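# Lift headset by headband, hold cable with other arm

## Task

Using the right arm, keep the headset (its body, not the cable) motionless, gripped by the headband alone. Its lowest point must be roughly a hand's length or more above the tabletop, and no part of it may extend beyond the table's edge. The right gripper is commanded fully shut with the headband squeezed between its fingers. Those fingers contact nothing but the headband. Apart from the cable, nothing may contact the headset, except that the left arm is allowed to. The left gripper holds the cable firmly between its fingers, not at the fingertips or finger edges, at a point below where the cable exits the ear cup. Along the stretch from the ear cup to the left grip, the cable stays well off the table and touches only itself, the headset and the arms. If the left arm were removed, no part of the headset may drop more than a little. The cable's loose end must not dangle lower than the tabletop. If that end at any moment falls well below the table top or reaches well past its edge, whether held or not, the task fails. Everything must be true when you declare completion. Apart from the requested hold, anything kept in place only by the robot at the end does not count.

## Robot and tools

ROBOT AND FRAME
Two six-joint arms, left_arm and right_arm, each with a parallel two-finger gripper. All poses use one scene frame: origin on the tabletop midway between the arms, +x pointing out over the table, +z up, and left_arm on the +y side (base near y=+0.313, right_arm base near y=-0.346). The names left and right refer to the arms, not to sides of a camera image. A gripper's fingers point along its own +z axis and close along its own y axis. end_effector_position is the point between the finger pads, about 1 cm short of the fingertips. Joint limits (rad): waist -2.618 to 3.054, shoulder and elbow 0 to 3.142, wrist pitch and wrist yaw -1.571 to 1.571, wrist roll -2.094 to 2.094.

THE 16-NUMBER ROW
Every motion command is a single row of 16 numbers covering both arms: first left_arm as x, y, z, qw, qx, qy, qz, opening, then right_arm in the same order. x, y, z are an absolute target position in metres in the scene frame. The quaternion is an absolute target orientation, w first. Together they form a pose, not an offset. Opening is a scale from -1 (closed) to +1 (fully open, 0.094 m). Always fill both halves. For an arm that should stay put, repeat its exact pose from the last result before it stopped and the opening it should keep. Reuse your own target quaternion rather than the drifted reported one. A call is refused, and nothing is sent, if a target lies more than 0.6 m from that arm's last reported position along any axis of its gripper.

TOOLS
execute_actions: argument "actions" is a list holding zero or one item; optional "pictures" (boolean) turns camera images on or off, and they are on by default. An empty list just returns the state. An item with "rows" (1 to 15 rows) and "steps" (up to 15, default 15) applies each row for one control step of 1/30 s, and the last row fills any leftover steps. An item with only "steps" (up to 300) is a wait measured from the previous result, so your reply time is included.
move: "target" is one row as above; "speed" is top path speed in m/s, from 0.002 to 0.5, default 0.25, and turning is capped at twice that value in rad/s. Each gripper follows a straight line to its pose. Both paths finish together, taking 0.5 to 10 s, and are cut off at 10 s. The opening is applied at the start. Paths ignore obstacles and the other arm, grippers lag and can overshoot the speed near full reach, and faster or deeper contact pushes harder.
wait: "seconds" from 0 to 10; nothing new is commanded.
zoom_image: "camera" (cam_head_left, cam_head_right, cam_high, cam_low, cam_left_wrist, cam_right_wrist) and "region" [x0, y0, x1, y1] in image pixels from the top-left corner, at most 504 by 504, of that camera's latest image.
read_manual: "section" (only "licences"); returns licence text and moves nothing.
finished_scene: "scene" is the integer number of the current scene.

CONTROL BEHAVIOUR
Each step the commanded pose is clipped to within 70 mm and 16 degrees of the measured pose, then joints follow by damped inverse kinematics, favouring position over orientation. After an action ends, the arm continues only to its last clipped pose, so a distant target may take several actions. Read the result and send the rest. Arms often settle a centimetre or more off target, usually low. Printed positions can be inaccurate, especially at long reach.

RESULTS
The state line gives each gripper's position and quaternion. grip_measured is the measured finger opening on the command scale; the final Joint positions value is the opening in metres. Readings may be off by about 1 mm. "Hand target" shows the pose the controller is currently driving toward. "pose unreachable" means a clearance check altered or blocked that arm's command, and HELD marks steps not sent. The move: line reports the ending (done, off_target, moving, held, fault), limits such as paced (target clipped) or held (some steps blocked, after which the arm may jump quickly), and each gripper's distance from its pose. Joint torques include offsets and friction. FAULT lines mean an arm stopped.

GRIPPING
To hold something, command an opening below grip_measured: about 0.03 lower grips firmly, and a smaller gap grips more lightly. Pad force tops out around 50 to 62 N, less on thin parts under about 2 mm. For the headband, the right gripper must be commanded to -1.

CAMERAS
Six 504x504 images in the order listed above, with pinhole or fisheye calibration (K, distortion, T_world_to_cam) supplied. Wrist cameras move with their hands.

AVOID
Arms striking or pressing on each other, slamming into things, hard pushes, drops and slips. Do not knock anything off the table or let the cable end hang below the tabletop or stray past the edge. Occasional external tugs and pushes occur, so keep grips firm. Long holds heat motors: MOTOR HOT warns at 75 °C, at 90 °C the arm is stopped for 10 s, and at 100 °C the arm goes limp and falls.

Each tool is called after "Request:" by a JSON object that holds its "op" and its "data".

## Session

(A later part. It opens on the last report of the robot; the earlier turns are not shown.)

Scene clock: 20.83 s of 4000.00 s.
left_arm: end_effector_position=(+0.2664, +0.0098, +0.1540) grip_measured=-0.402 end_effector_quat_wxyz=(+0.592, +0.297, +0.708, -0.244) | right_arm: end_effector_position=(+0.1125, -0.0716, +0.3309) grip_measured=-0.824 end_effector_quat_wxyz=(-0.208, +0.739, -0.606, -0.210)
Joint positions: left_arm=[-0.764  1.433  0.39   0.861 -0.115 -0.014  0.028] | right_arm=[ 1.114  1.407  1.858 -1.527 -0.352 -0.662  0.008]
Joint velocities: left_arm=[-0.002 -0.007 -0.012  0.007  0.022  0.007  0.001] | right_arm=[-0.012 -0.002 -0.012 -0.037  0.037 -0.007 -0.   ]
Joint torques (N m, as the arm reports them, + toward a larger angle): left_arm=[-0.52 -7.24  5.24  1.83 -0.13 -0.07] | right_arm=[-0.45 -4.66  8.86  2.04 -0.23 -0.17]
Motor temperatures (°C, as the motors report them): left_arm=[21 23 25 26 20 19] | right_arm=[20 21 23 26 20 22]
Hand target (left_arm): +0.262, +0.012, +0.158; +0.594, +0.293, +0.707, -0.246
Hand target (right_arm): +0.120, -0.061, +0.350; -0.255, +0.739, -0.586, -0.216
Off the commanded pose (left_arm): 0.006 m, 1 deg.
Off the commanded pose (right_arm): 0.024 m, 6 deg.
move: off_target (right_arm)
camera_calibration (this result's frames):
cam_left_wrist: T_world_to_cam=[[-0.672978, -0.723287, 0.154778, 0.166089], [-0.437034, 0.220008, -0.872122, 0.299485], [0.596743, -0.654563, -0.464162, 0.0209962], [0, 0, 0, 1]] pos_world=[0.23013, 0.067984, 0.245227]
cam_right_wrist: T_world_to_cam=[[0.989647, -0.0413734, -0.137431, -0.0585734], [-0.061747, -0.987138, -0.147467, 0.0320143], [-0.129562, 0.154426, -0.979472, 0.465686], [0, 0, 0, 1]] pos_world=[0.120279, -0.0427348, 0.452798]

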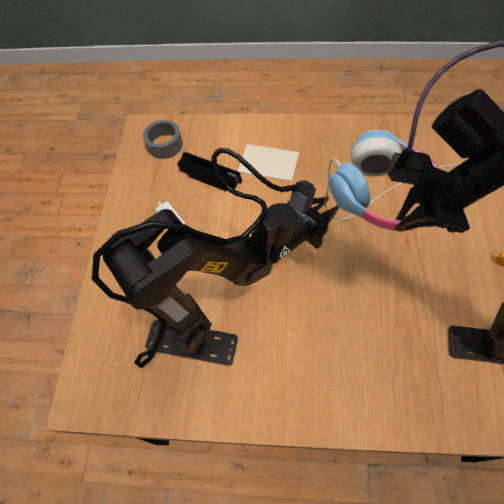

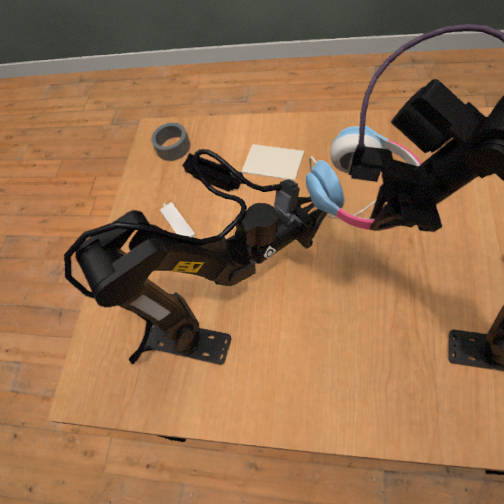

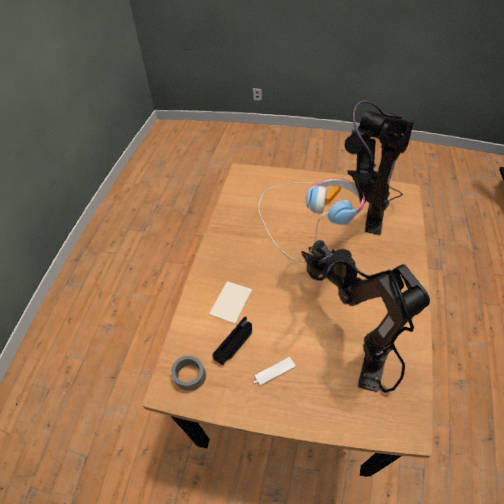

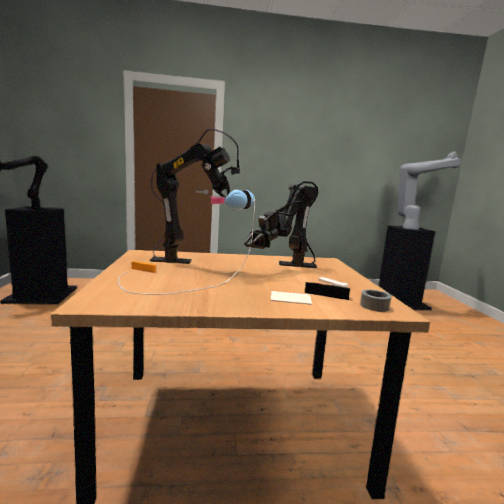

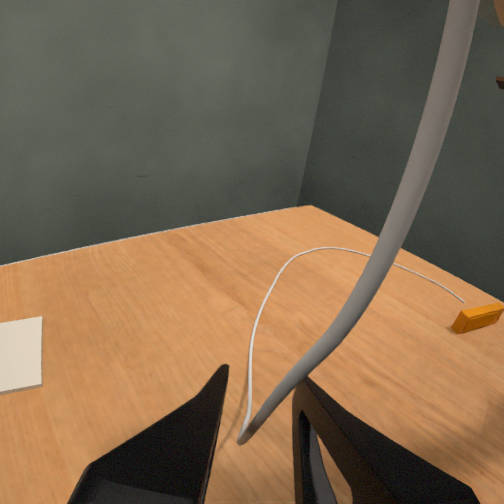

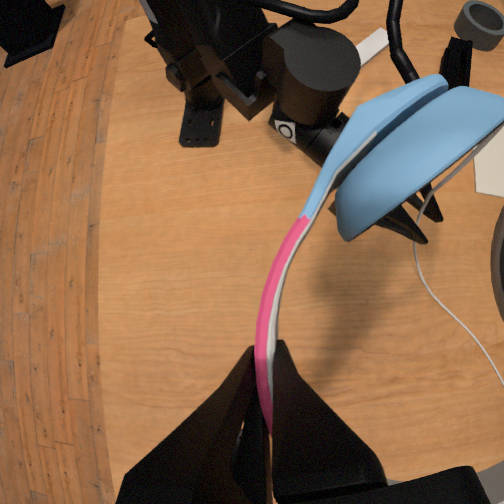

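Request:
{"op": "move", "data": {"target": [0.279,0.000,0.158,0.5939,0.2932,0.7077,-0.246,-0.4,0.12,-0.06,0.35,-0.255,0.738,-0.586,-0.217,-1], "speed": 0.04}}

Scene clock: 22.93 s of 4000.00 s.
left_arm: end_effector_position=(+0.2730, +0.0039, +0.1529) grip_measured=-0.402 end_effector_quat_wxyz=(+0.591, +0.297, +0.710, -0.242) | right_arm: end_effector_position=(+0.1125, -0.0716, +0.3309) grip_measured=-0.824 end_effector_quat_wxyz=(-0.207, +0.739, -0.606, -0.210)
Joint positions: left_arm=[-0.759  1.471  0.424  0.86  -0.113 -0.014  0.028] | right_arm=[ 1.114  1.407  1.858 -1.527 -0.352 -0.662  0.008]
Joint velocities: left_arm=[-0.007  0.022 -0.017 -0.051 -0.037  0.007 -0.001] | right_arm=[ 0.002 -0.012  0.002 -0.007  0.037  0.081  0.   ]
Joint torques (N m, as the arm reports them, + toward a larger angle): left_arm=[ 0.5  -4.05  8.09  1.91  0.1  -0.04] | right_arm=[-0.45 -4.67  8.85  2.03 -0.23 -0.15]
Motor temperatures (°C, as the motors report them): left_arm=[21 23 25 26 20 19] | right_arm=[20 21 23 26 20 22]
Hand target (left_arm): +0.279, +0.000, +0.158; +0.594, +0.293, +0.708, -0.246
Hand target (right_arm): +0.120, -0.061, +0.350; -0.255, +0.739, -0.586, -0.216
Off the commanded pose (left_arm): 0.009 m, 1 deg.
Off the commanded pose (right_arm): 0.024 m, 6 deg.
move: off_target (right_arm)
camera_calibration (this result's frames):
cam_left_wrist: T_world_to_cam=[[-0.670393, -0.725809, 0.154193, 0.165816], [-0.441168, 0.222801, -0.869328, 0.303449], [0.596611, -0.650816, -0.469568, 0.0134378], [0, 0, 0, 1]] pos_world=[0.237017, 0.0614877, 0.244538]
cam_right_wrist: T_world_to_cam=[[0.989619, -0.041418, -0.137616, -0.0584792], [-0.0617766, -0.987185, -0.147134, 0.0318283], [-0.129759, 0.154109, -0.979496, 0.465656], [0, 0, 0, 1]] pos_world=[0.120261, -0.0427632, 0.452744]

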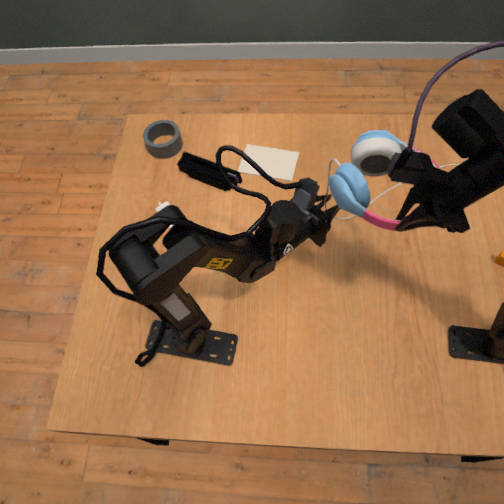

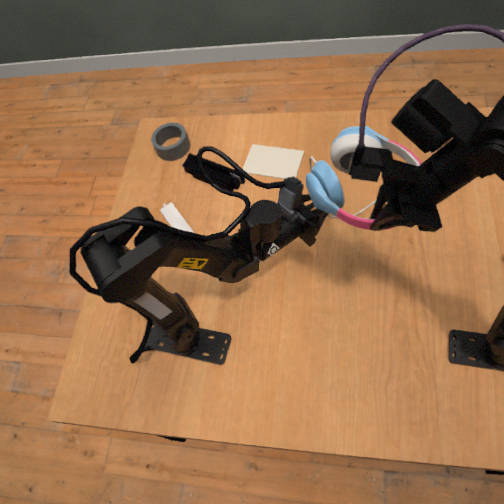

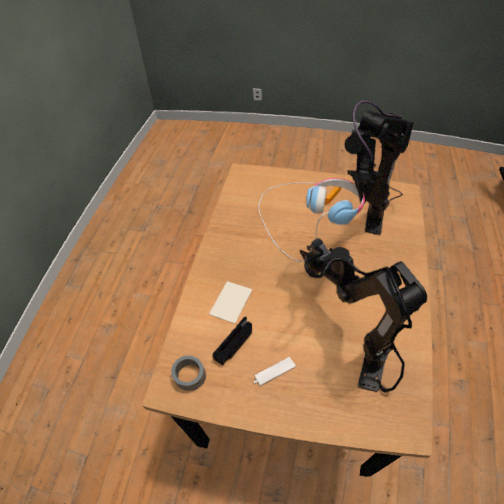

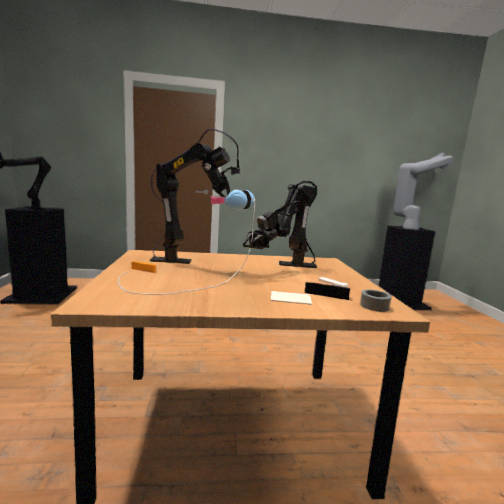

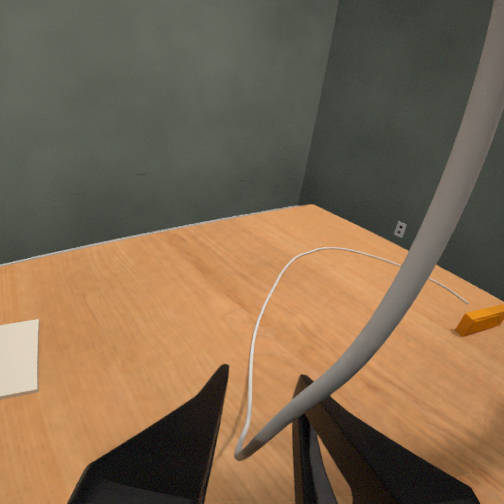

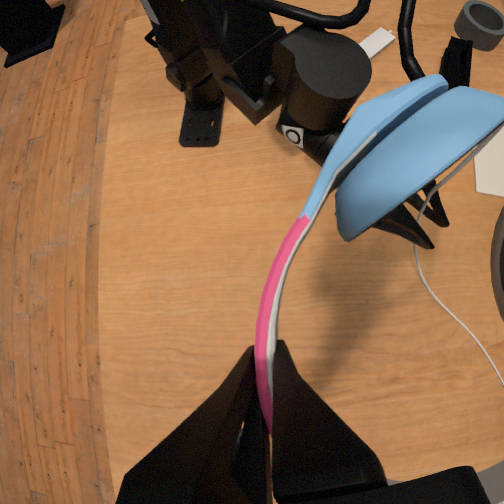

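Request:
{"op": "execute_actions", "data": {"actions": [{"rows":[[0.279,0.0,0.158,0.5939,0.2932,0.7077,-0.246,-0.7,0.12,-0.06,0.35,-0.255,0.738,-0.586,-0.217,-1],[0.279,0.0,0.158,0.5939,0.2932,0.7077,-0.246,-0.8,0.12,-0.06,0.35,-0.255,0.738,-0.586,-0.217,-1],[0.279,0.0,0.158,0.5939,0.2932,0.7077,-0.246,-0.85,0.12,-0.06,0.35,-0.255,0.738,-0.586,-0.217,-1],[0.279,0.0,0.158,0.5939,0.2932,0.7077,-0.246,-0.9,0.12,-0.06,0.35,-0.255,0.738,-0.586,-0.217,-1],[0.279,0.0,0.158,0.5939,0.2932,0.7077,-0.246,-1,0.12,-0.06,0.35,-0.255,0.738,-0.586,-0.217,-1]],"steps":15}]}}

Request:
{"op": "zoom_image", "data": {"camera": "cam_low", "region": [200, 170, 320, 290]}}

Scene clock: 24.33 s of 4000.00 s.
left_arm: end_effector_position=(+0.2729, +0.0037, +0.1529) grip_measured=-0.979 end_effector_quat_wxyz=(+0.590, +0.297, +0.710, -0.242) | right_arm: end_effector_position=(+0.1126, -0.0714, +0.3310) grip_measured=-0.824 end_effector_quat_wxyz=(-0.208, +0.739, -0.606, -0.210)
Joint positions: left_arm=[-0.759  1.471  0.424  0.86  -0.112 -0.014  0.001] | right_arm=[ 1.114  1.407  1.858 -1.526 -0.352 -0.662  0.008]
Joint velocities: left_arm=[ 0.017 -0.012 -0.007  0.022 -0.007 -0.095  0.001] | right_arm=[ 0.002 -0.007 -0.012 -0.022 -0.007 -0.022 -0.001]
Joint torques (N m, as the arm reports them, + toward a larger angle): left_arm=[ 0.46 -4.11  8.18  1.92  0.08 -0.02] | right_arm=[-0.43 -4.66  8.84  2.04 -0.24 -0.17]
Motor temperatures (°C, as the motors report them): left_arm=[21 23 25 26 20 19] | right_arm=[20 21 23 26 20 22]
Hand target (left_arm): +0.279, +0.000, +0.158; +0.594, +0.293, +0.708, -0.246
Hand target (right_arm): +0.120, -0.061, +0.350; -0.255, +0.739, -0.586, -0.216
Off the commanded pose (left_arm): 0.009 m, 1 deg.
Off the commanded pose (right_arm): 0.023 m, 6 deg.
Steps of this call (steps 1 to 27: nothing new was sent; steps 28 to 42: all 15 steps of this action). Readings (end_effector_position):
28: left_arm (+0.2730, +0.0038, +0.1529) | right_arm (+0.1126, -0.0714, +0.3310)
29: left_arm (+0.2730, +0.0038, +0.1529) | right_arm (+0.1126, -0.0714, +0.3310)
31: left_arm (+0.2729, +0.0038, +0.1529) | right_arm (+0.1126, -0.0714, +0.3310)
35: left_arm (+0.2729, +0.0037, +0.1529) | right_arm (+0.1126, -0.0714, +0.3310)
42: the state above
camera_calibration (this result's frames):
cam_left_wrist: T_world_to_cam=[[-0.671183, -0.725034, 0.154401, 0.165797], [-0.441062, 0.223182, -0.869284, 0.303376], [0.595801, -0.651549, -0.469581, 0.0136546], [0, 0, 0, 1]] pos_world=[0.236952, 0.0613966, 0.244533]
cam_right_wrist: T_world_to_cam=[[0.989787, -0.040655, -0.136637, -0.0588661], [-0.0610024, -0.987074, -0.148202, 0.03233], [-0.128846, 0.155023, -0.979473, 0.465722], [0, 0, 0, 1]] pos_world=[0.120244, -0.0426788, 0.45291]

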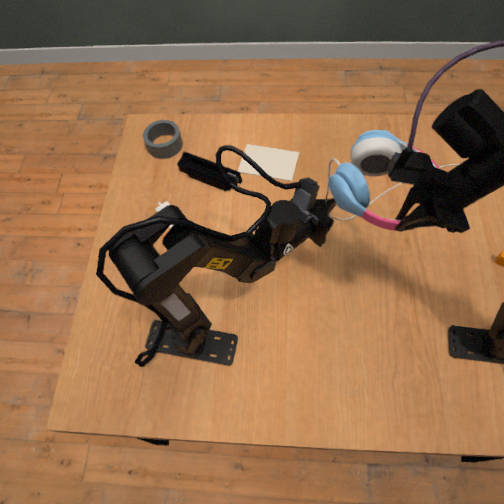

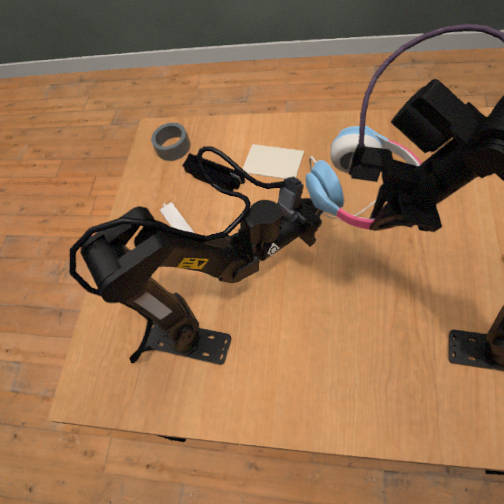

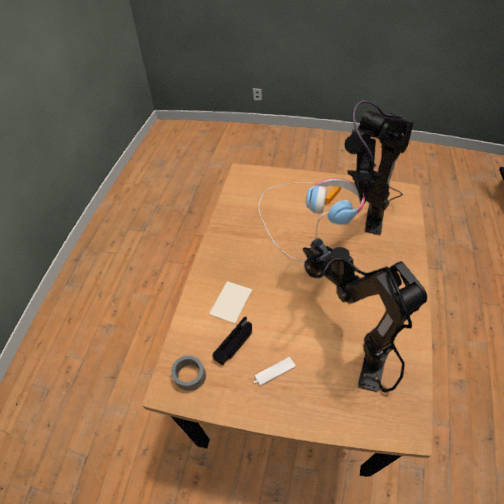

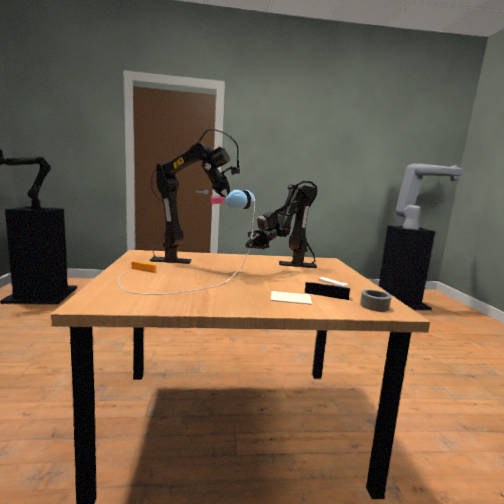

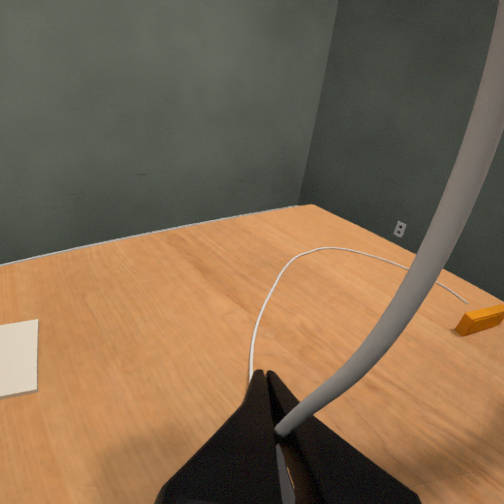

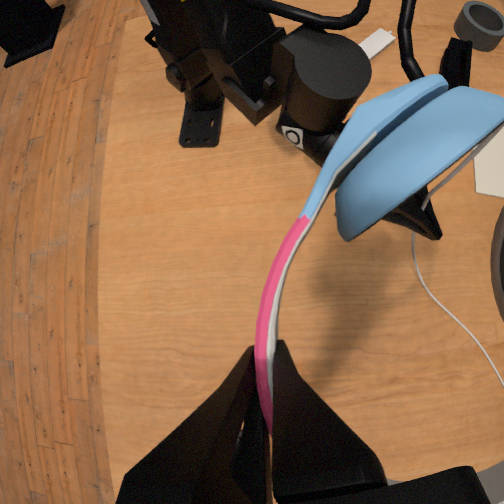

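Region (200, 170, 320, 290) of cam_low's 504x504 image, scaled by 4.200, with more detail than that image has.

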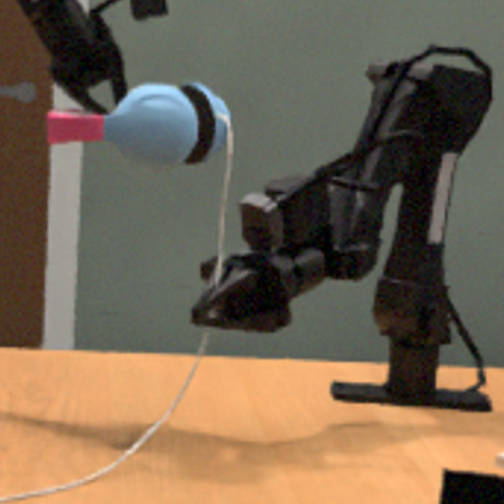

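Request:
{"op": "finished_scene", "data": {"scene": 2}}

The scene is finished: the task was done.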